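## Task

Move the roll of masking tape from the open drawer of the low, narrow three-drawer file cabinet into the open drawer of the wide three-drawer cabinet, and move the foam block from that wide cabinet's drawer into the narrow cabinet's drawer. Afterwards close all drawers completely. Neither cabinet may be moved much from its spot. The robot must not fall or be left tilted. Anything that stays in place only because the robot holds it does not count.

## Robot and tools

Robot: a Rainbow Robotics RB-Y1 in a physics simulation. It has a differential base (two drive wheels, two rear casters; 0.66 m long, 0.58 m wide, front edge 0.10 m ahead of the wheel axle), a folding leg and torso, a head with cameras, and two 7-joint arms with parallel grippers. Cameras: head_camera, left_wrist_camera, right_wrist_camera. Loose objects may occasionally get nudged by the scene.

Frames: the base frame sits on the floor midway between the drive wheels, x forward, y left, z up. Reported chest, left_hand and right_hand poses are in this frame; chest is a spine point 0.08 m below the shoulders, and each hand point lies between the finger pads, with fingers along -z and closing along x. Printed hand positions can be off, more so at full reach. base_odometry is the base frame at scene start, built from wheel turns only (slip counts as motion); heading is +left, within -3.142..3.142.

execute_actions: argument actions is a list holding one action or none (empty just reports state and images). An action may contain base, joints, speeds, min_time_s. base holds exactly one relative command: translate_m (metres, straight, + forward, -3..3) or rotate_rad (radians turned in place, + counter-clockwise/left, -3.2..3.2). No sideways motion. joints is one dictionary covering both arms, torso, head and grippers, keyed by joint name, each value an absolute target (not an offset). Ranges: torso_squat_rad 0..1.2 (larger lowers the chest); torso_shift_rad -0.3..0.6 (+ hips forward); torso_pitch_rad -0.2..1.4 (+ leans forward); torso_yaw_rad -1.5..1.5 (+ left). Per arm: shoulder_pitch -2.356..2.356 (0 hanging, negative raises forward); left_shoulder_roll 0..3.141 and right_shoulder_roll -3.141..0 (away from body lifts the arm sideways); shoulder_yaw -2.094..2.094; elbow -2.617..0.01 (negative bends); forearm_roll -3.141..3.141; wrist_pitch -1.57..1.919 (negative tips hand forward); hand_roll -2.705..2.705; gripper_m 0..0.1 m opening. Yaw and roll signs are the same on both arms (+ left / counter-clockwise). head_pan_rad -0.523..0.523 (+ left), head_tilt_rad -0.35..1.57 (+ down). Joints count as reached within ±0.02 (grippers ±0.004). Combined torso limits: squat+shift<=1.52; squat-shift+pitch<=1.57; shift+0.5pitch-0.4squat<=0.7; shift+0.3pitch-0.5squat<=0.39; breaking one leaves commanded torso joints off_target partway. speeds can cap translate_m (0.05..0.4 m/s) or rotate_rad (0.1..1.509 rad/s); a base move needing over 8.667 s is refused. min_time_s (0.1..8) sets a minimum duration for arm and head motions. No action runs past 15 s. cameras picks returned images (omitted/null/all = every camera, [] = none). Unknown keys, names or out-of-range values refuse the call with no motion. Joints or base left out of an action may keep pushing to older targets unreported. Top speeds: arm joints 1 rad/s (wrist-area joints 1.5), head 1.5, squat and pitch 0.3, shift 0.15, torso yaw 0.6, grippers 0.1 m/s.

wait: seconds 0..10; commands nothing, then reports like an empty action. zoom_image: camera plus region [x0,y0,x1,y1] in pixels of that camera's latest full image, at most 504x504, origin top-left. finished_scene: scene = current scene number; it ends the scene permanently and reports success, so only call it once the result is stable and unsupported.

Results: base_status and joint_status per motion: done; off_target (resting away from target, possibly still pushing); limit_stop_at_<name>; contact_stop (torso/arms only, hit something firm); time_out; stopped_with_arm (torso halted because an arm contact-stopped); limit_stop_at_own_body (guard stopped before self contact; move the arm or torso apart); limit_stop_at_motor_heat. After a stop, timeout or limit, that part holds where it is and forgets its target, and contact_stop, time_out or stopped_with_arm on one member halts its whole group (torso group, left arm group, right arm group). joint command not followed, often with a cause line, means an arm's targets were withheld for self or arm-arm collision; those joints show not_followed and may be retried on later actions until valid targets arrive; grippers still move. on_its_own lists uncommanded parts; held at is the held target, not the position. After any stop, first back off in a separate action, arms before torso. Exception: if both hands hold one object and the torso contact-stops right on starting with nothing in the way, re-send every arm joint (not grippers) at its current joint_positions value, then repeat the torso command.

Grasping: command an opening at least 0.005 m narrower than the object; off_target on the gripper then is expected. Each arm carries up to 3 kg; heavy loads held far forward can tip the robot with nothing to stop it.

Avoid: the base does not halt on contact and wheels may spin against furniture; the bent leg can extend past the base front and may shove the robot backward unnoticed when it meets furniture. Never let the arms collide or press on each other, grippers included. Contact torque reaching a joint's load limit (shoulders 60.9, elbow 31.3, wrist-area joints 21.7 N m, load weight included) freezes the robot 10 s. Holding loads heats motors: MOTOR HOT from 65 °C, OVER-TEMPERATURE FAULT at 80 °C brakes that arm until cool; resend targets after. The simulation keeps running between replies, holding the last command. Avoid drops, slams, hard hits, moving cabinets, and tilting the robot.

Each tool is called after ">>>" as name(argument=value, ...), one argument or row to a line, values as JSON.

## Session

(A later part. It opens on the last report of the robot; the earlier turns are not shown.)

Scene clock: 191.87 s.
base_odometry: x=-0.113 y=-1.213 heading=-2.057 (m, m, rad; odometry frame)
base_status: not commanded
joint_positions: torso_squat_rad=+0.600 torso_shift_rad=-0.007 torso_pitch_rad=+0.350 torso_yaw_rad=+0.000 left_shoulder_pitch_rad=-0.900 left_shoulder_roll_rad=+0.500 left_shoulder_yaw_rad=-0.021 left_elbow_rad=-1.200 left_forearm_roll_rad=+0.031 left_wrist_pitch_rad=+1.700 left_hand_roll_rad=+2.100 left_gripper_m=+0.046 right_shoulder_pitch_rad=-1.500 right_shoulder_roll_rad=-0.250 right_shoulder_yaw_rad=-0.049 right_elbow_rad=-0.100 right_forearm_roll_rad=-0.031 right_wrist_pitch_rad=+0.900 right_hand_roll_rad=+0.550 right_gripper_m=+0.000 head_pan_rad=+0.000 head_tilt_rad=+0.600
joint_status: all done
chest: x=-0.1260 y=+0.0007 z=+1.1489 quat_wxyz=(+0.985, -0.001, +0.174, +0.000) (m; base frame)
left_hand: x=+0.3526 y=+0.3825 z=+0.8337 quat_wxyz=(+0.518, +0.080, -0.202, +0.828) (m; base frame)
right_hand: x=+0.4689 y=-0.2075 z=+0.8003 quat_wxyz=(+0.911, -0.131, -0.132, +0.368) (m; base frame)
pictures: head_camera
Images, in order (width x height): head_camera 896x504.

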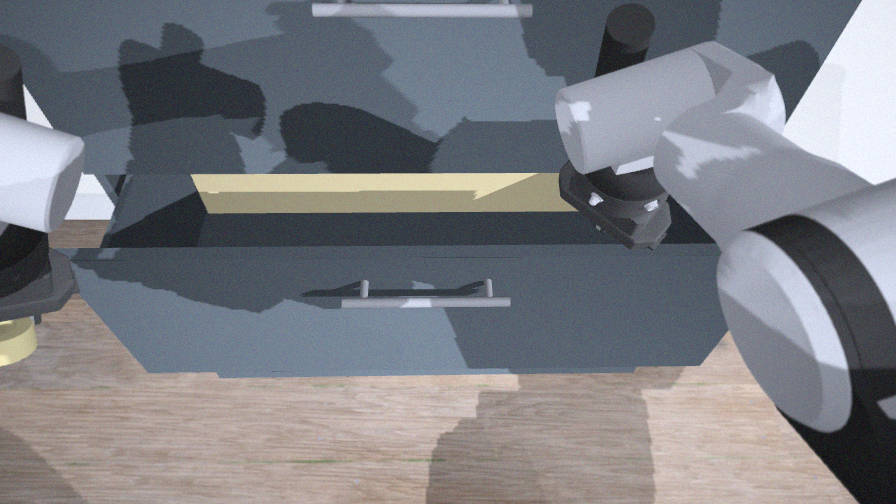

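>>> execute_actions(
  actions=[
    {"base":{"translate_m":0.03},"speeds":{"translate_m":0.05},"joints":{"torso_squat_rad":0.95}},
  ],
  cameras=["head_camera"],
)

Scene clock: 193.77 s.
base_odometry: x=-0.127 y=-1.240 heading=-2.057 (m, m, rad; odometry frame)
base_status: done
joint_positions: torso_squat_rad=+0.789 torso_shift_rad=-0.010 torso_pitch_rad=+0.343 torso_yaw_rad=-0.001 left_shoulder_pitch_rad=-0.900 left_shoulder_roll_rad=+0.500 left_shoulder_yaw_rad=-0.021 left_elbow_rad=-1.200 left_forearm_roll_rad=+0.031 left_wrist_pitch_rad=+1.700 left_hand_roll_rad=+2.100 left_gripper_m=+0.046 right_shoulder_pitch_rad=-1.507 right_shoulder_roll_rad=-0.253 right_shoulder_yaw_rad=-0.049 right_elbow_rad=-0.104 right_forearm_roll_rad=-0.030 right_wrist_pitch_rad=+0.899 right_hand_roll_rad=+0.550 right_gripper_m=+0.000 head_pan_rad=+0.000 head_tilt_rad=+0.600
joint_status: torso_squat_rad contact_stop (moved +0.189 of +0.350)
on_its_own: torso_squat_rad is held at +0.789, not at your +0.950, since a contact_stop
chest: x=-0.1288 y=+0.0009 z=+1.0650 quat_wxyz=(+0.985, -0.001, +0.171, +0.000) (m; base frame)
left_hand: x=+0.3521 y=+0.3823 z=+0.7530 quat_wxyz=(+0.517, +0.076, -0.203, +0.828) (m; base frame)
right_hand: x=+0.4730 y=-0.2075 z=+0.7262 quat_wxyz=(+0.910, -0.135, -0.140, +0.367) (m; base frame)
pictures: head_camera
Images, in order (width x height): head_camera 896x504.

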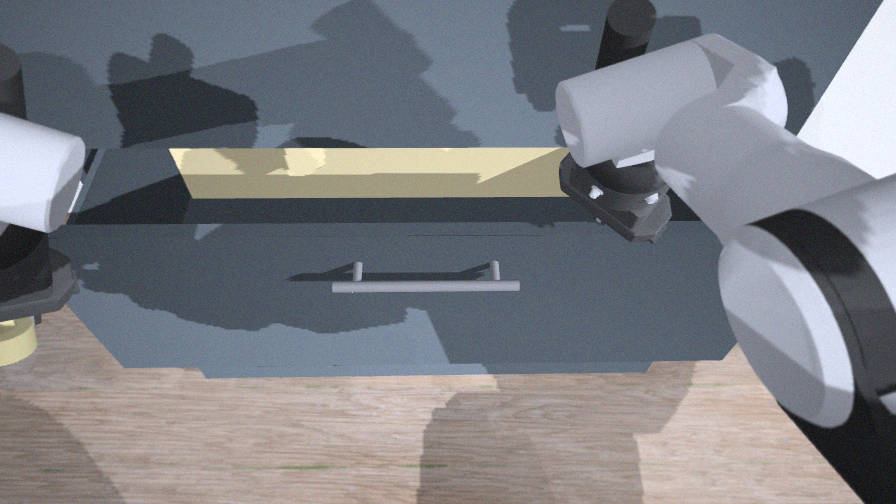

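>>> execute_actions(
  actions=[
    {"joints":{"torso_squat_rad":0.74}},
  ],
  cameras=[],
)

>>> execute_actions(
  actions=[
    {"base":{"translate_m":0.035},"speeds":{"translate_m":0.05}},
  ],
  cameras=[],
)

>>> execute_actions(
  actions=[
    {"joints":{"torso_squat_rad":0.86}},
  ],
  cameras=[],
)

>>> execute_actions(
  actions=[
    {"base":{"translate_m":-0.22},"speeds":{"translate_m":0.08}},
  ],
  cameras=["head_camera"],
)

Scene clock: 195.23 s.
base_odometry: x=-0.127 y=-1.240 heading=-2.057 (m, m, rad; odometry frame)
base_status: not commanded
joint_positions: torso_squat_rad=+0.740 torso_shift_rad=-0.009 torso_pitch_rad=+0.345 torso_yaw_rad=+0.000 left_shoulder_pitch_rad=-0.900 left_shoulder_roll_rad=+0.500 left_shoulder_yaw_rad=-0.021 left_elbow_rad=-1.200 left_forearm_roll_rad=+0.031 left_wrist_pitch_rad=+1.700 left_hand_roll_rad=+2.100 left_gripper_m=+0.046 right_shoulder_pitch_rad=-1.501 right_shoulder_roll_rad=-0.250 right_shoulder_yaw_rad=-0.049 right_elbow_rad=-0.100 right_forearm_roll_rad=-0.031 right_wrist_pitch_rad=+0.900 right_hand_roll_rad=+0.550 right_gripper_m=+0.000 head_pan_rad=+0.000 head_tilt_rad=+0.600
joint_status: all done
chest: x=-0.1279 y=+0.0007 z=+1.0886 quat_wxyz=(+0.985, -0.001, +0.172, +0.000) (m; base frame)
left_hand: x=+0.3523 y=+0.3822 z=+0.7756 quat_wxyz=(+0.517, +0.078, -0.203, +0.828) (m; base frame)
right_hand: x=+0.4688 y=-0.2080 z=+0.7433 quat_wxyz=(+0.911, -0.132, -0.134, +0.367) (m; base frame)
pictures: none
No camera images: the call's "cameras" was empty. Leave "cameras" out to get every camera's image.

Scene clock: 196.67 s.
base_odometry: x=-0.144 y=-1.271 heading=-2.058 (m, m, rad; odometry frame)
base_status: done
joint_positions: torso_squat_rad=+0.740 torso_shift_rad=-0.009 torso_pitch_rad=+0.345 torso_yaw_rad=+0.000 left_shoulder_pitch_rad=-0.900 left_shoulder_roll_rad=+0.500 left_shoulder_yaw_rad=-0.021 left_elbow_rad=-1.200 left_forearm_roll_rad=+0.031 left_wrist_pitch_rad=+1.700 left_hand_roll_rad=+2.100 left_gripper_m=+0.046 right_shoulder_pitch_rad=-1.500 right_shoulder_roll_rad=-0.250 right_shoulder_yaw_rad=-0.049 right_elbow_rad=-0.100 right_forearm_roll_rad=-0.031 right_wrist_pitch_rad=+0.900 right_hand_roll_rad=+0.550 right_gripper_m=+0.000 head_pan_rad=+0.000 head_tilt_rad=+0.600
joint_status: not commanded
chest: x=-0.1279 y=+0.0007 z=+1.0886 quat_wxyz=(+0.985, -0.001, +0.172, +0.000) (m; base frame)
left_hand: x=+0.3523 y=+0.3822 z=+0.7757 quat_wxyz=(+0.517, +0.078, -0.203, +0.828) (m; base frame)
right_hand: x=+0.4687 y=-0.2080 z=+0.7431 quat_wxyz=(+0.911, -0.132, -0.134, +0.367) (m; base frame)
pictures: none
No camera images: the call's "cameras" was empty. Leave "cameras" out to get every camera's image.

Scene clock: 197.87 s.
base_odometry: x=-0.144 y=-1.271 heading=-2.058 (m, m, rad; odometry frame)
base_status: not commanded
joint_positions: torso_squat_rad=+0.860 torso_shift_rad=-0.009 torso_pitch_rad=+0.345 torso_yaw_rad=+0.000 left_shoulder_pitch_rad=-0.900 left_shoulder_roll_rad=+0.500 left_shoulder_yaw_rad=-0.021 left_elbow_rad=-1.200 left_forearm_roll_rad=+0.031 left_wrist_pitch_rad=+1.700 left_hand_roll_rad=+2.100 left_gripper_m=+0.046 right_shoulder_pitch_rad=-1.500 right_shoulder_roll_rad=-0.250 right_shoulder_yaw_rad=-0.049 right_elbow_rad=-0.100 right_forearm_roll_rad=-0.031 right_wrist_pitch_rad=+0.900 right_hand_roll_rad=+0.550 right_gripper_m=+0.000 head_pan_rad=+0.000 head_tilt_rad=+0.600
joint_status: all done
chest: x=-0.1273 y=+0.0007 z=+1.0283 quat_wxyz=(+0.985, -0.001, +0.172, +0.000) (m; base frame)
left_hand: x=+0.3529 y=+0.3822 z=+0.7154 quat_wxyz=(+0.517, +0.078, -0.203, +0.828) (m; base frame)
right_hand: x=+0.4692 y=-0.2081 z=+0.6828 quat_wxyz=(+0.911, -0.132, -0.134, +0.367) (m; base frame)
pictures: none
No camera images: the call's "cameras" was empty. Leave "cameras" out to get every camera's image.

Scene clock: 201.13 s.
base_odometry: x=-0.041 y=-1.077 heading=-2.059 (m, m, rad; odometry frame)
base_status: done
joint_positions: torso_squat_rad=+0.860 torso_shift_rad=-0.009 torso_pitch_rad=+0.345 torso_yaw_rad=+0.000 left_shoulder_pitch_rad=-0.900 left_shoulder_roll_rad=+0.500 left_shoulder_yaw_rad=-0.021 left_elbow_rad=-1.200 left_forearm_roll_rad=+0.031 left_wrist_pitch_rad=+1.700 left_hand_roll_rad=+2.100 left_gripper_m=+0.046 right_shoulder_pitch_rad=-1.501 right_shoulder_roll_rad=-0.250 right_shoulder_yaw_rad=-0.049 right_elbow_rad=-0.100 right_forearm_roll_rad=-0.031 right_wrist_pitch_rad=+0.900 right_hand_roll_rad=+0.550 right_gripper_m=+0.000 head_pan_rad=+0.000 head_tilt_rad=+0.600
joint_status: not commanded
chest: x=-0.1274 y=+0.0007 z=+1.0284 quat_wxyz=(+0.985, -0.001, +0.172, +0.000) (m; base frame)
left_hand: x=+0.3528 y=+0.3822 z=+0.7156 quat_wxyz=(+0.517, +0.077, -0.203, +0.828) (m; base frame)
right_hand: x=+0.4693 y=-0.2079 z=+0.6831 quat_wxyz=(+0.911, -0.132, -0.134, +0.367) (m; base frame)
pictures: head_camera
Images, in order (width x height): head_camera 896x504.

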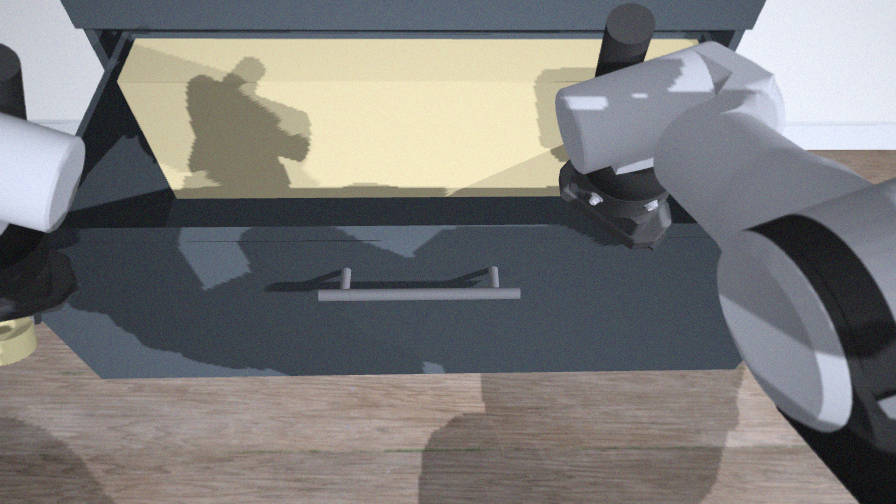

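>>> execute_actions(
  actions=[
    {"joints":{"torso_squat_rad":0}},
  ],
  cameras=[],
)

>>> execute_actions(
  actions=[
    {"joints":{"right_shoulder_pitch_rad":-0.2,"right_elbow_rad":-1.6,"right_wrist_pitch_rad":0,"left_shoulder_pitch_rad":-1.5,"left_elbow_rad":-0.1,"left_wrist_pitch_rad":0.7,"left_shoulder_roll_rad":0.05}},
  ],
  cameras=[],
)

>>> execute_actions(
  actions=[
    {"base":{"translate_m":0.18},"speeds":{"translate_m":0.12}},
  ],
  cameras=[],
)

>>> execute_actions(
  actions=[
    {"joints":{"torso_pitch_rad":0.9,"head_tilt_rad":0.4}},
  ],
  cameras=["head_camera"],
)

>>> execute_actions(
  actions=[
    {"joints":{"torso_squat_rad":0.55}},
  ],
  cameras=["head_camera"],
)

Scene clock: 205.70 s.
base_odometry: x=-0.041 y=-1.077 heading=-2.059 (m, m, rad; odometry frame)
base_status: not commanded
joint_positions: torso_squat_rad=+0.000 torso_shift_rad=-0.009 torso_pitch_rad=+0.345 torso_yaw_rad=+0.000 left_shoulder_pitch_rad=-0.900 left_shoulder_roll_rad=+0.500 left_shoulder_yaw_rad=-0.021 left_elbow_rad=-1.200 left_forearm_roll_rad=+0.031 left_wrist_pitch_rad=+1.700 left_hand_roll_rad=+2.100 left_gripper_m=+0.046 right_shoulder_pitch_rad=-1.500 right_shoulder_roll_rad=-0.250 right_shoulder_yaw_rad=-0.049 right_elbow_rad=-0.100 right_forearm_roll_rad=-0.031 right_wrist_pitch_rad=+0.900 right_hand_roll_rad=+0.550 right_gripper_m=+0.000 head_pan_rad=+0.000 head_tilt_rad=+0.600
joint_status: all done
chest: x=-0.1294 y=+0.0008 z=+1.2716 quat_wxyz=(+0.985, -0.001, +0.172, +0.000) (m; base frame)
left_hand: x=+0.3507 y=+0.3823 z=+0.9587 quat_wxyz=(+0.517, +0.078, -0.203, +0.828) (m; base frame)
right_hand: x=+0.4671 y=-0.2078 z=+0.9260 quat_wxyz=(+0.911, -0.132, -0.134, +0.367) (m; base frame)
pictures: none
No camera images: the call's "cameras" was empty. Leave "cameras" out to get every camera's image.

Scene clock: 208.07 s.
base_odometry: x=-0.041 y=-1.077 heading=-2.059 (m, m, rad; odometry frame)
base_status: not commanded
joint_positions: torso_squat_rad=+0.000 torso_shift_rad=-0.009 torso_pitch_rad=+0.345 torso_yaw_rad=+0.000 left_shoulder_pitch_rad=-1.500 left_shoulder_roll_rad=+0.050 left_shoulder_yaw_rad=-0.021 left_elbow_rad=-0.100 left_forearm_roll_rad=+0.031 left_wrist_pitch_rad=+0.700 left_hand_roll_rad=+2.100 left_gripper_m=+0.046 right_shoulder_pitch_rad=-0.200 right_shoulder_roll_rad=-0.250 right_shoulder_yaw_rad=-0.049 right_elbow_rad=-1.600 right_forearm_roll_rad=-0.031 right_wrist_pitch_rad=+0.000 right_hand_roll_rad=+0.550 right_gripper_m=+0.000 head_pan_rad=+0.000 head_tilt_rad=+0.600
joint_status: all done
chest: x=-0.1295 y=+0.0007 z=+1.2716 quat_wxyz=(+0.985, -0.001, +0.172, +0.000) (m; base frame)
left_hand: x=+0.4657 y=+0.0698 z=+0.9111 quat_wxyz=(+0.654, -0.190, -0.155, +0.716) (m; base frame)
right_hand: x=+0.3707 y=-0.2797 z=+0.9911 quat_wxyz=(+0.690, -0.238, -0.621, +0.287) (m; base frame)
pictures: none
No camera images: the call's "cameras" was empty. Leave "cameras" out to get every camera's image.

Scene clock: 210.43 s.
base_odometry: x=-0.125 y=-1.236 heading=-2.059 (m, m, rad; odometry frame)
base_status: done
joint_positions: torso_squat_rad=+0.000 torso_shift_rad=-0.009 torso_pitch_rad=+0.345 torso_yaw_rad=+0.000 left_shoulder_pitch_rad=-1.500 left_shoulder_roll_rad=+0.050 left_shoulder_yaw_rad=-0.021 left_elbow_rad=-0.100 left_forearm_roll_rad=+0.031 left_wrist_pitch_rad=+0.700 left_hand_roll_rad=+2.100 left_gripper_m=+0.046 right_shoulder_pitch_rad=-0.200 right_shoulder_roll_rad=-0.250 right_shoulder_yaw_rad=-0.049 right_elbow_rad=-1.600 right_forearm_roll_rad=-0.031 right_wrist_pitch_rad=+0.000 right_hand_roll_rad=+0.550 right_gripper_m=+0.000 head_pan_rad=+0.000 head_tilt_rad=+0.600
joint_status: not commanded
chest: x=-0.1294 y=+0.0007 z=+1.2716 quat_wxyz=(+0.985, -0.001, +0.172, +0.000) (m; base frame)
left_hand: x=+0.4657 y=+0.0699 z=+0.9110 quat_wxyz=(+0.654, -0.189, -0.155, +0.716) (m; base frame)
right_hand: x=+0.3707 y=-0.2797 z=+0.9911 quat_wxyz=(+0.690, -0.238, -0.621, +0.287) (m; base frame)
pictures: none
No camera images: the call's "cameras" was empty. Leave "cameras" out to get every camera's image.

Scene clock: 222.27 s.
TORQUE FAULT: right_elbow_rad reached its load limit. The robot stopped for 10 seconds, dropped its targets and accepts commands again. The stop added 8.8 s to the call and to motion_time.
base_odometry: x=-0.125 y=-1.236 heading=-2.059 (m, m, rad; odometry frame)
base_status: not commanded
joint_positions: torso_squat_rad=+0.000 torso_shift_rad=-0.010 torso_pitch_rad=+0.816 torso_yaw_rad=-0.002 left_shoulder_pitch_rad=-1.500 left_shoulder_roll_rad=+0.050 left_shoulder_yaw_rad=-0.021 left_elbow_rad=-0.100 left_forearm_roll_rad=+0.031 left_wrist_pitch_rad=+0.700 left_hand_roll_rad=+2.100 left_gripper_m=+0.046 right_shoulder_pitch_rad=-0.203 right_shoulder_roll_rad=-0.251 right_shoulder_yaw_rad=-0.051 right_elbow_rad=-1.607 right_forearm_roll_rad=-0.030 right_wrist_pitch_rad=-0.003 right_hand_roll_rad=+0.550 right_gripper_m=+0.000 head_pan_rad=+0.000 head_tilt_rad=+0.400
joint_status: torso_pitch_rad contact_stop (moved +0.471 of +0.555); the others done
on_its_own: torso_pitch_rad is held at +0.818, not at your +0.900, since a contact_stop
chest: x=-0.0096 y=+0.0011 z=+1.1925 quat_wxyz=(+0.918, -0.001, +0.397, -0.001) (m; base frame)
left_hand: x=+0.3572 y=+0.0692 z=+0.6010 quat_wxyz=(+0.672, -0.018, +0.002, +0.740) (m; base frame)
right_hand: x=+0.3128 y=-0.2797 z=+0.7201 quat_wxyz=(+0.812, -0.167, -0.448, +0.334) (m; base frame)
pictures: head_camera
Images, in order (width x height): head_camera 896x504.

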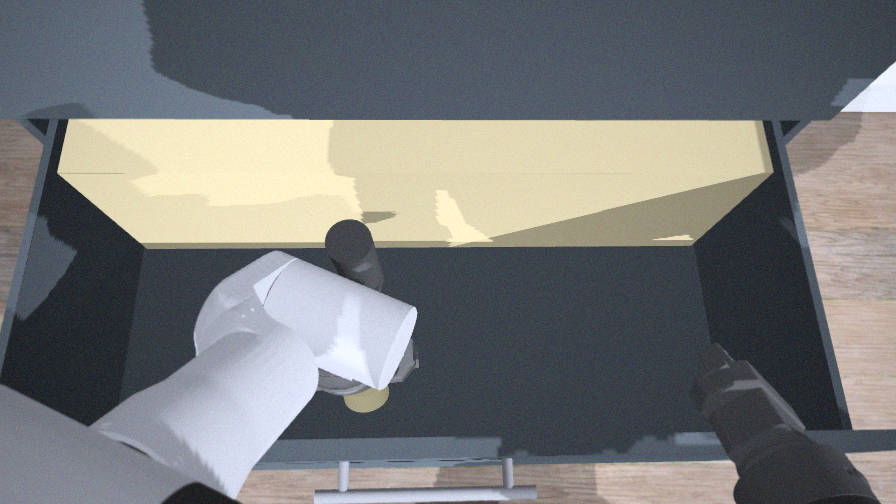

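not run: a stop came earlier in this reply.

Right arm hit. Fold it away.

>>> execute_actions(
  actions=[
    {"joints":{"right_elbow_rad":-2.3,"right_shoulder_pitch_rad":0.3,"left_gripper_m":0.02}},
  ],
  cameras=[],
)

>>> execute_actions(
  actions=[
    {"joints":{"torso_squat_rad":0.55,"torso_pitch_rad":0.82}},
  ],
  cameras=["head_camera"],
)

Scene clock: 228.00 s.
base_odometry: x=-0.125 y=-1.236 heading=-2.059 (m, m, rad; odometry frame)
base_status: not commanded
joint_positions: torso_squat_rad=+0.000 torso_shift_rad=-0.009 torso_pitch_rad=+0.817 torso_yaw_rad=-0.001 left_shoulder_pitch_rad=-1.500 left_shoulder_roll_rad=+0.050 left_shoulder_yaw_rad=-0.021 left_elbow_rad=-0.100 left_forearm_roll_rad=+0.031 left_wrist_pitch_rad=+0.700 left_hand_roll_rad=+2.100 left_gripper_m=+0.046 right_shoulder_pitch_rad=+0.300 right_shoulder_roll_rad=-0.251 right_shoulder_yaw_rad=-0.050 right_elbow_rad=-2.300 right_forearm_roll_rad=-0.031 right_wrist_pitch_rad=-0.001 right_hand_roll_rad=+0.550 right_gripper_m=+0.000 head_pan_rad=+0.000 head_tilt_rad=+0.400
joint_status: left_gripper_m off_target (ended at +0.046, target +0.020); the others done
on_its_own: torso_pitch_rad is held at +0.818, not at your +0.900, since a contact_stop
chest: x=-0.0089 y=+0.0008 z=+1.1921 quat_wxyz=(+0.918, -0.001, +0.397, +0.000) (m; base frame)
left_hand: x=+0.3571 y=+0.0693 z=+0.6002 quat_wxyz=(+0.672, -0.017, +0.002, +0.740) (m; base frame)
right_hand: x=+0.2617 y=-0.2757 z=+0.8951 quat_wxyz=(+0.759, -0.201, -0.523, +0.333) (m; base frame)
pictures: none
No camera images: the call's "cameras" was empty. Leave "cameras" out to get every camera's image.

Scene clock: 230.63 s.
base_odometry: x=-0.125 y=-1.236 heading=-2.059 (m, m, rad; odometry frame)
base_status: not commanded
joint_positions: torso_squat_rad=+0.550 torso_shift_rad=-0.009 torso_pitch_rad=+0.820 torso_yaw_rad=-0.001 left_shoulder_pitch_rad=-1.500 left_shoulder_roll_rad=+0.050 left_shoulder_yaw_rad=-0.021 left_elbow_rad=-0.100 left_forearm_roll_rad=+0.031 left_wrist_pitch_rad=+0.700 left_hand_roll_rad=+2.100 left_gripper_m=+0.046 right_shoulder_pitch_rad=+0.300 right_shoulder_roll_rad=-0.251 right_shoulder_yaw_rad=-0.050 right_elbow_rad=-2.300 right_forearm_roll_rad=-0.031 right_wrist_pitch_rad=-0.001 right_hand_roll_rad=+0.550 right_gripper_m=+0.000 head_pan_rad=+0.000 head_tilt_rad=+0.400
joint_status: all done
chest: x=-0.0073 y=+0.0007 z=+1.0883 quat_wxyz=(+0.917, -0.001, +0.399, +0.000) (m; base frame)
left_hand: x=+0.3572 y=+0.0692 z=+0.4954 quat_wxyz=(+0.672, -0.016, +0.003, +0.740) (m; base frame)
right_hand: x=+0.2625 y=-0.2758 z=+0.7905 quat_wxyz=(+0.759, -0.200, -0.522, +0.333) (m; base frame)
pictures: head_camera
Images, in order (width x height): head_camera 896x504.

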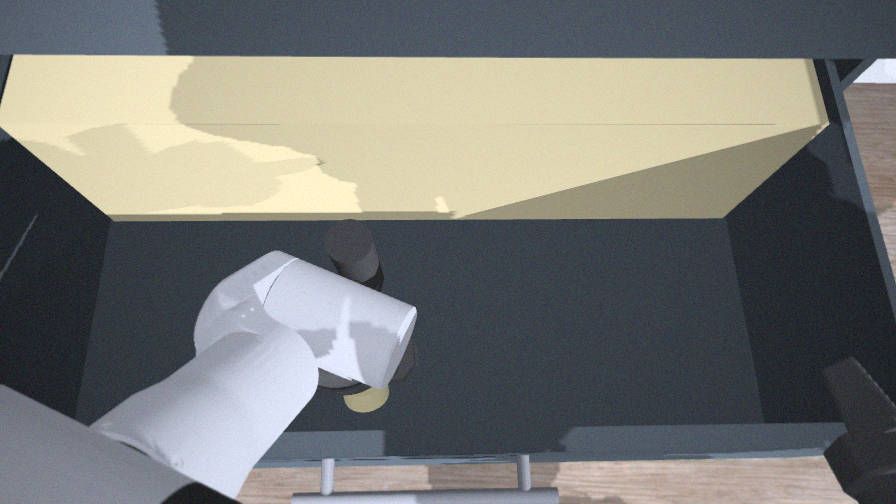

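>>> execute_actions(
  actions=[
    {"joints":{"torso_squat_rad":0.68}},
  ],
  cameras=[],
)

>>> execute_actions(
  actions=[
    {"joints":{"left_gripper_m":0.095}},
  ],
  cameras=[],
)

>>> execute_actions(
  actions=[
    {"joints":{"torso_squat_rad":0}},
  ],
  cameras=[],
)

>>> execute_actions(
  actions=[
    {"joints":{"torso_pitch_rad":0.45}},
  ],
  cameras=[],
)

>>> execute_actions(
  actions=[
    {"base":{"translate_m":-0.45}},
  ],
  cameras=[],
)

>>> execute_actions(
  actions=[
    {"joints":{"torso_squat_rad":0.8,"torso_pitch_rad":0,"left_shoulder_pitch_rad":-0.7,"left_shoulder_roll_rad":0.1,"left_elbow_rad":-0.05,"left_wrist_pitch_rad":0,"left_gripper_m":0,"head_tilt_rad":0.7}},
  ],
  cameras=[],
)

>>> execute_actions(
  actions=[
    {"base":{"translate_m":0.68},"speeds":{"translate_m":0.13}},
  ],
  cameras=["head_camera"],
)

Scene clock: 232.40 s.
base_odometry: x=-0.125 y=-1.236 heading=-2.059 (m, m, rad; odometry frame)
base_status: not commanded
joint_positions: torso_squat_rad=+0.680 torso_shift_rad=-0.009 torso_pitch_rad=+0.820 torso_yaw_rad=-0.001 left_shoulder_pitch_rad=-1.500 left_shoulder_roll_rad=+0.050 left_shoulder_yaw_rad=-0.021 left_elbow_rad=-0.100 left_forearm_roll_rad=+0.031 left_wrist_pitch_rad=+0.700 left_hand_roll_rad=+2.100 left_gripper_m=+0.046 right_shoulder_pitch_rad=+0.300 right_shoulder_roll_rad=-0.251 right_shoulder_yaw_rad=-0.050 right_elbow_rad=-2.300 right_forearm_roll_rad=-0.031 right_wrist_pitch_rad=-0.001 right_hand_roll_rad=+0.550 right_gripper_m=+0.000 head_pan_rad=+0.000 head_tilt_rad=+0.400
joint_status: all done
chest: x=-0.0068 y=+0.0007 z=+1.0358 quat_wxyz=(+0.917, -0.001, +0.399, +0.000) (m; base frame)
left_hand: x=+0.3577 y=+0.0692 z=+0.4430 quat_wxyz=(+0.672, -0.016, +0.003, +0.740) (m; base frame)
right_hand: x=+0.2629 y=-0.2758 z=+0.7381 quat_wxyz=(+0.759, -0.200, -0.522, +0.333) (m; base frame)
pictures: none
No camera images: the call's "cameras" was empty. Leave "cameras" out to get every camera's image.

Scene clock: 233.63 s.
base_odometry: x=-0.125 y=-1.236 heading=-2.059 (m, m, rad; odometry frame)
base_status: not commanded
joint_positions: torso_squat_rad=+0.680 torso_shift_rad=-0.009 torso_pitch_rad=+0.820 torso_yaw_rad=-0.001 left_shoulder_pitch_rad=-1.500 left_shoulder_roll_rad=+0.050 left_shoulder_yaw_rad=-0.021 left_elbow_rad=-0.100 left_forearm_roll_rad=+0.031 left_wrist_pitch_rad=+0.700 left_hand_roll_rad=+2.100 left_gripper_m=+0.095 right_shoulder_pitch_rad=+0.300 right_shoulder_roll_rad=-0.251 right_shoulder_yaw_rad=-0.050 right_elbow_rad=-2.300 right_forearm_roll_rad=-0.031 right_wrist_pitch_rad=-0.001 right_hand_roll_rad=+0.550 right_gripper_m=+0.000 head_pan_rad=+0.000 head_tilt_rad=+0.400
joint_status: all done
chest: x=-0.0068 y=+0.0007 z=+1.0358 quat_wxyz=(+0.917, -0.001, +0.399, +0.000) (m; base frame)
left_hand: x=+0.3577 y=+0.0692 z=+0.4430 quat_wxyz=(+0.672, -0.016, +0.003, +0.740) (m; base frame)
right_hand: x=+0.2629 y=-0.2758 z=+0.7381 quat_wxyz=(+0.759, -0.200, -0.522, +0.333) (m; base frame)
pictures: none
No camera images: the call's "cameras" was empty. Leave "cameras" out to get every camera's image.

Scene clock: 236.67 s.
base_odometry: x=-0.125 y=-1.236 heading=-2.059 (m, m, rad; odometry frame)
base_status: not commanded
joint_positions: torso_squat_rad=+0.000 torso_shift_rad=-0.009 torso_pitch_rad=+0.820 torso_yaw_rad=-0.001 left_shoulder_pitch_rad=-1.500 left_shoulder_roll_rad=+0.050 left_shoulder_yaw_rad=-0.021 left_elbow_rad=-0.100 left_forearm_roll_rad=+0.031 left_wrist_pitch_rad=+0.700 left_hand_roll_rad=+2.100 left_gripper_m=+0.095 right_shoulder_pitch_rad=+0.300 right_shoulder_roll_rad=-0.251 right_shoulder_yaw_rad=-0.050 right_elbow_rad=-2.300 right_forearm_roll_rad=-0.031 right_wrist_pitch_rad=-0.001 right_hand_roll_rad=+0.550 right_gripper_m=+0.000 head_pan_rad=+0.000 head_tilt_rad=+0.400
joint_status: all done
chest: x=-0.0083 y=+0.0008 z=+1.1915 quat_wxyz=(+0.917, -0.001, +0.399, +0.000) (m; base frame)
left_hand: x=+0.3562 y=+0.0693 z=+0.5986 quat_wxyz=(+0.672, -0.016, +0.003, +0.740) (m; base frame)
right_hand: x=+0.2615 y=-0.2757 z=+0.8937 quat_wxyz=(+0.759, -0.200, -0.522, +0.333) (m; base frame)
pictures: none
No camera images: the call's "cameras" was empty. Leave "cameras" out to get every camera's image.

Scene clock: 238.67 s.
base_odometry: x=-0.125 y=-1.236 heading=-2.059 (m, m, rad; odometry frame)
base_status: not commanded
joint_positions: torso_squat_rad=+0.000 torso_shift_rad=-0.009 torso_pitch_rad=+0.450 torso_yaw_rad=-0.001 left_shoulder_pitch_rad=-1.500 left_shoulder_roll_rad=+0.050 left_shoulder_yaw_rad=-0.021 left_elbow_rad=-0.100 left_forearm_roll_rad=+0.031 left_wrist_pitch_rad=+0.700 left_hand_roll_rad=+2.100 left_gripper_m=+0.095 right_shoulder_pitch_rad=+0.300 right_shoulder_roll_rad=-0.251 right_shoulder_yaw_rad=-0.050 right_elbow_rad=-2.300 right_forearm_roll_rad=-0.031 right_wrist_pitch_rad=-0.001 right_hand_roll_rad=+0.550 right_gripper_m=+0.000 head_pan_rad=+0.000 head_tilt_rad=+0.400
joint_status: all done
chest: x=-0.1000 y=+0.0008 z=+1.2591 quat_wxyz=(+0.975, -0.001, +0.223, -0.001) (m; base frame)
left_hand: x=+0.4543 y=+0.0694 z=+0.8382 quat_wxyz=(+0.661, -0.152, -0.121, +0.725) (m; base frame)
right_hand: x=+0.2593 y=-0.2756 z=+1.0791 quat_wxyz=(+0.650, -0.258, -0.653, +0.291) (m; base frame)
pictures: none
No camera images: the call's "cameras" was empty. Leave "cameras" out to get every camera's image.

Scene clock: 241.37 s.
base_odometry: x=+0.086 y=-0.838 heading=-2.061 (m, m, rad; odometry frame)
base_status: done
joint_positions: torso_squat_rad=+0.000 torso_shift_rad=-0.009 torso_pitch_rad=+0.450 torso_yaw_rad=-0.001 left_shoulder_pitch_rad=-1.500 left_shoulder_roll_rad=+0.050 left_shoulder_yaw_rad=-0.021 left_elbow_rad=-0.100 left_forearm_roll_rad=+0.031 left_wrist_pitch_rad=+0.700 left_hand_roll_rad=+2.100 left_gripper_m=+0.095 right_shoulder_pitch_rad=+0.300 right_shoulder_roll_rad=-0.251 right_shoulder_yaw_rad=-0.050 right_elbow_rad=-2.300 right_forearm_roll_rad=-0.031 right_wrist_pitch_rad=-0.001 right_hand_roll_rad=+0.550 right_gripper_m=+0.000 head_pan_rad=+0.000 head_tilt_rad=+0.400
joint_status: not commanded
chest: x=-0.1000 y=+0.0008 z=+1.2591 quat_wxyz=(+0.975, -0.001, +0.223, -0.001) (m; base frame)
left_hand: x=+0.4543 y=+0.0694 z=+0.8381 quat_wxyz=(+0.661, -0.152, -0.120, +0.725) (m; base frame)
right_hand: x=+0.2593 y=-0.2756 z=+1.0790 quat_wxyz=(+0.650, -0.258, -0.652, +0.291) (m; base frame)
pictures: none
No camera images: the call's "cameras" was empty. Leave "cameras" out to get every camera's image.

Scene clock: 244.93 s.
base_odometry: x=+0.086 y=-0.838 heading=-2.061 (m, m, rad; odometry frame)
base_status: not commanded
joint_positions: torso_squat_rad=+0.800 torso_shift_rad=-0.009 torso_pitch_rad=+0.000 torso_yaw_rad=-0.001 left_shoulder_pitch_rad=-0.700 left_shoulder_roll_rad=+0.100 left_shoulder_yaw_rad=-0.021 left_elbow_rad=-0.050 left_forearm_roll_rad=+0.031 left_wrist_pitch_rad=+0.000 left_hand_roll_rad=+2.100 left_gripper_m=+0.000 right_shoulder_pitch_rad=+0.300 right_shoulder_roll_rad=-0.251 right_shoulder_yaw_rad=-0.050 right_elbow_rad=-2.300 right_forearm_roll_rad=-0.031 right_wrist_pitch_rad=-0.001 right_hand_roll_rad=+0.550 right_gripper_m=+0.000 head_pan_rad=+0.000 head_tilt_rad=+0.700
joint_status: all done
chest: x=-0.2327 y=+0.0007 z=+1.0776 quat_wxyz=(+1.000, -0.001, +0.000, -0.001) (m; base frame)
left_hand: x=+0.2627 y=+0.2303 z=+0.5757 quat_wxyz=(+0.548, -0.284, -0.211, +0.758) (m; base frame)
right_hand: x=+0.1692 y=-0.2756 z=+1.0718 quat_wxyz=(+0.488, -0.317, -0.781, +0.226) (m; base frame)
pictures: none
No camera images: the call's "cameras" was empty. Leave "cameras" out to get every camera's image.

Scene clock: 251.07 s.
base_odometry: x=-0.234 y=-1.438 heading=-2.062 (m, m, rad; odometry frame)
base_status: done
joint_positions: torso_squat_rad=+0.800 torso_shift_rad=-0.009 torso_pitch_rad=+0.000 torso_yaw_rad=-0.001 left_shoulder_pitch_rad=-0.700 left_shoulder_roll_rad=+0.100 left_shoulder_yaw_rad=-0.021 left_elbow_rad=-0.050 left_forearm_roll_rad=+0.031 left_wrist_pitch_rad=+0.000 left_hand_roll_rad=+2.100 left_gripper_m=+0.000 right_shoulder_pitch_rad=+0.300 right_shoulder_roll_rad=-0.251 right_shoulder_yaw_rad=-0.050 right_elbow_rad=-2.300 right_forearm_roll_rad=-0.031 right_wrist_pitch_rad=-0.001 right_hand_roll_rad=+0.550 right_gripper_m=+0.000 head_pan_rad=+0.000 head_tilt_rad=+0.700
joint_status: not commanded
chest: x=-0.2325 y=+0.0006 z=+1.0776 quat_wxyz=(+1.000, -0.001, +0.000, -0.001) (m; base frame)
left_hand: x=+0.2626 y=+0.2302 z=+0.5755 quat_wxyz=(+0.548, -0.284, -0.210, +0.758) (m; base frame)
right_hand: x=+0.1694 y=-0.2756 z=+1.0717 quat_wxyz=(+0.488, -0.316, -0.781, +0.226) (m; base frame)
pictures: head_camera
Images, in order (width x height): head_camera 896x504.

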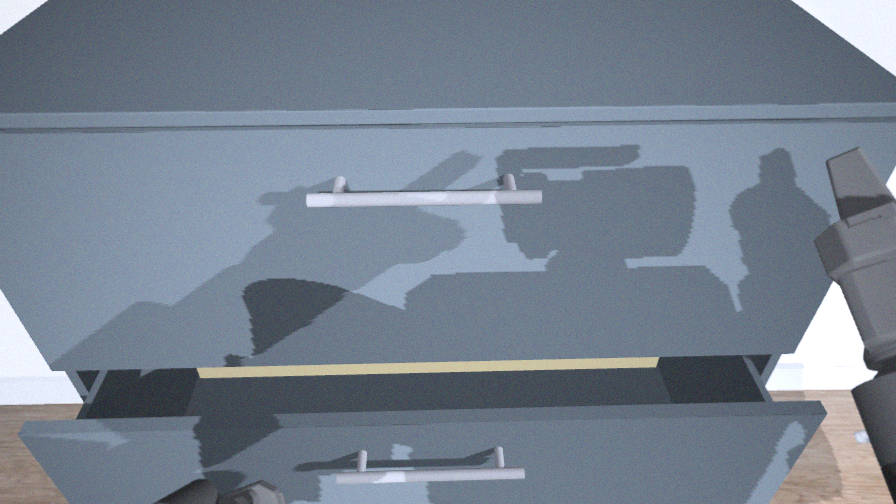

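>>> execute_actions(
  actions=[
    {"base":{"translate_m":0.08},"speeds":{"translate_m":0.06}},
  ],
  cameras=["head_camera"],
)

Scene clock: 253.47 s.
base_odometry: x=-0.272 y=-1.509 heading=-2.063 (m, m, rad; odometry frame)
base_status: done
joint_positions: torso_squat_rad=+0.800 torso_shift_rad=-0.009 torso_pitch_rad=+0.000 torso_yaw_rad=-0.001 left_shoulder_pitch_rad=-0.700 left_shoulder_roll_rad=+0.100 left_shoulder_yaw_rad=-0.021 left_elbow_rad=-0.050 left_forearm_roll_rad=+0.031 left_wrist_pitch_rad=+0.000 left_hand_roll_rad=+2.100 left_gripper_m=+0.000 right_shoulder_pitch_rad=+0.300 right_shoulder_roll_rad=-0.251 right_shoulder_yaw_rad=-0.050 right_elbow_rad=-2.300 right_forearm_roll_rad=-0.031 right_wrist_pitch_rad=-0.001 right_hand_roll_rad=+0.550 right_gripper_m=+0.000 head_pan_rad=+0.000 head_tilt_rad=+0.700
joint_status: not commanded
chest: x=-0.2325 y=+0.0006 z=+1.0776 quat_wxyz=(+1.000, -0.001, +0.000, -0.001) (m; base frame)
left_hand: x=+0.2625 y=+0.2302 z=+0.5754 quat_wxyz=(+0.548, -0.284, -0.210, +0.758) (m; base frame)
right_hand: x=+0.1694 y=-0.2756 z=+1.0717 quat_wxyz=(+0.488, -0.316, -0.781, +0.226) (m; base frame)
pictures: head_camera
Images, in order (width x height): head_camera 896x504.

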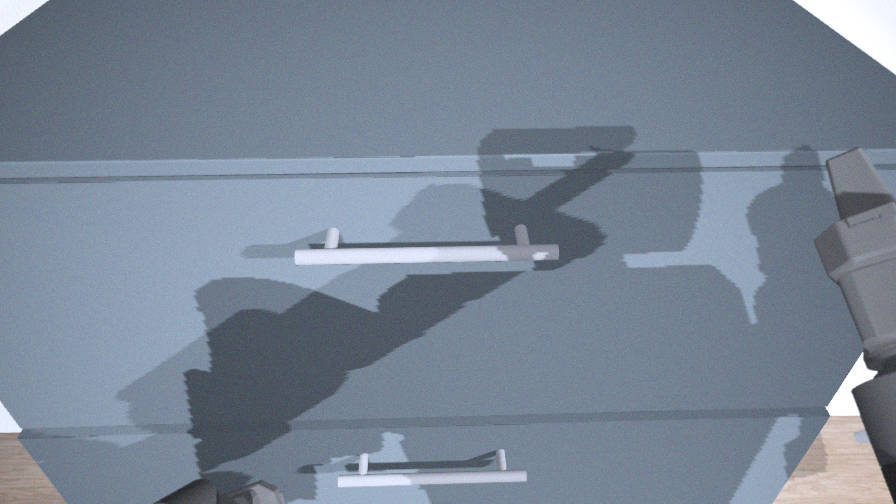

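>>> execute_actions(
  actions=[
    {"base":{"translate_m":0.012},"speeds":{"translate_m":0.05}},
  ],
  cameras=[],
)

>>> execute_actions(
  actions=[
    {"base":{"translate_m":-0.15}},
  ],
  cameras=[],
)

>>> finished_scene(
  scene=2,
)

Scene clock: 254.70 s.
base_odometry: x=-0.278 y=-1.519 heading=-2.063 (m, m, rad; odometry frame)
base_status: done
joint_positions: torso_squat_rad=+0.800 torso_shift_rad=-0.009 torso_pitch_rad=+0.000 torso_yaw_rad=-0.001 left_shoulder_pitch_rad=-0.699 left_shoulder_roll_rad=+0.100 left_shoulder_yaw_rad=-0.021 left_elbow_rad=-0.050 left_forearm_roll_rad=+0.031 left_wrist_pitch_rad=+0.000 left_hand_roll_rad=+2.100 left_gripper_m=+0.000 right_shoulder_pitch_rad=+0.300 right_shoulder_roll_rad=-0.251 right_shoulder_yaw_rad=-0.050 right_elbow_rad=-2.300 right_forearm_roll_rad=-0.031 right_wrist_pitch_rad=-0.001 right_hand_roll_rad=+0.550 right_gripper_m=+0.000 head_pan_rad=+0.000 head_tilt_rad=+0.700
joint_status: not commanded
chest: x=-0.2325 y=+0.0006 z=+1.0776 quat_wxyz=(+1.000, -0.001, +0.000, -0.001) (m; base frame)
left_hand: x=+0.2624 y=+0.2303 z=+0.5753 quat_wxyz=(+0.548, -0.284, -0.210, +0.758) (m; base frame)
right_hand: x=+0.1694 y=-0.2756 z=+1.0717 quat_wxyz=(+0.488, -0.316, -0.781, +0.226) (m; base frame)
pictures: none
No camera images: the call's "cameras" was empty. Leave "cameras" out to get every camera's image.

Scene clock: 256.77 s.
base_odometry: x=-0.207 y=-1.387 heading=-2.062 (m, m, rad; odometry frame)
base_status: done
joint_positions: torso_squat_rad=+0.800 torso_shift_rad=-0.009 torso_pitch_rad=+0.000 torso_yaw_rad=-0.001 left_shoulder_pitch_rad=-0.700 left_shoulder_roll_rad=+0.100 left_shoulder_yaw_rad=-0.021 left_elbow_rad=-0.050 left_forearm_roll_rad=+0.031 left_wrist_pitch_rad=+0.000 left_hand_roll_rad=+2.100 left_gripper_m=+0.000 right_shoulder_pitch_rad=+0.300 right_shoulder_roll_rad=-0.251 right_shoulder_yaw_rad=-0.050 right_elbow_rad=-2.300 right_forearm_roll_rad=-0.031 right_wrist_pitch_rad=-0.001 right_hand_roll_rad=+0.550 right_gripper_m=+0.000 head_pan_rad=+0.000 head_tilt_rad=+0.700
joint_status: not commanded
chest: x=-0.2326 y=+0.0006 z=+1.0776 quat_wxyz=(+1.000, -0.001, +0.000, -0.001) (m; base frame)
left_hand: x=+0.2627 y=+0.2302 z=+0.5757 quat_wxyz=(+0.548, -0.284, -0.210, +0.758) (m; base frame)
right_hand: x=+0.1693 y=-0.2756 z=+1.0718 quat_wxyz=(+0.488, -0.316, -0.781, +0.226) (m; base frame)
pictures: none
No camera images: the call's "cameras" was empty. Leave "cameras" out to get every camera's image.

The scene is finished: the task was done.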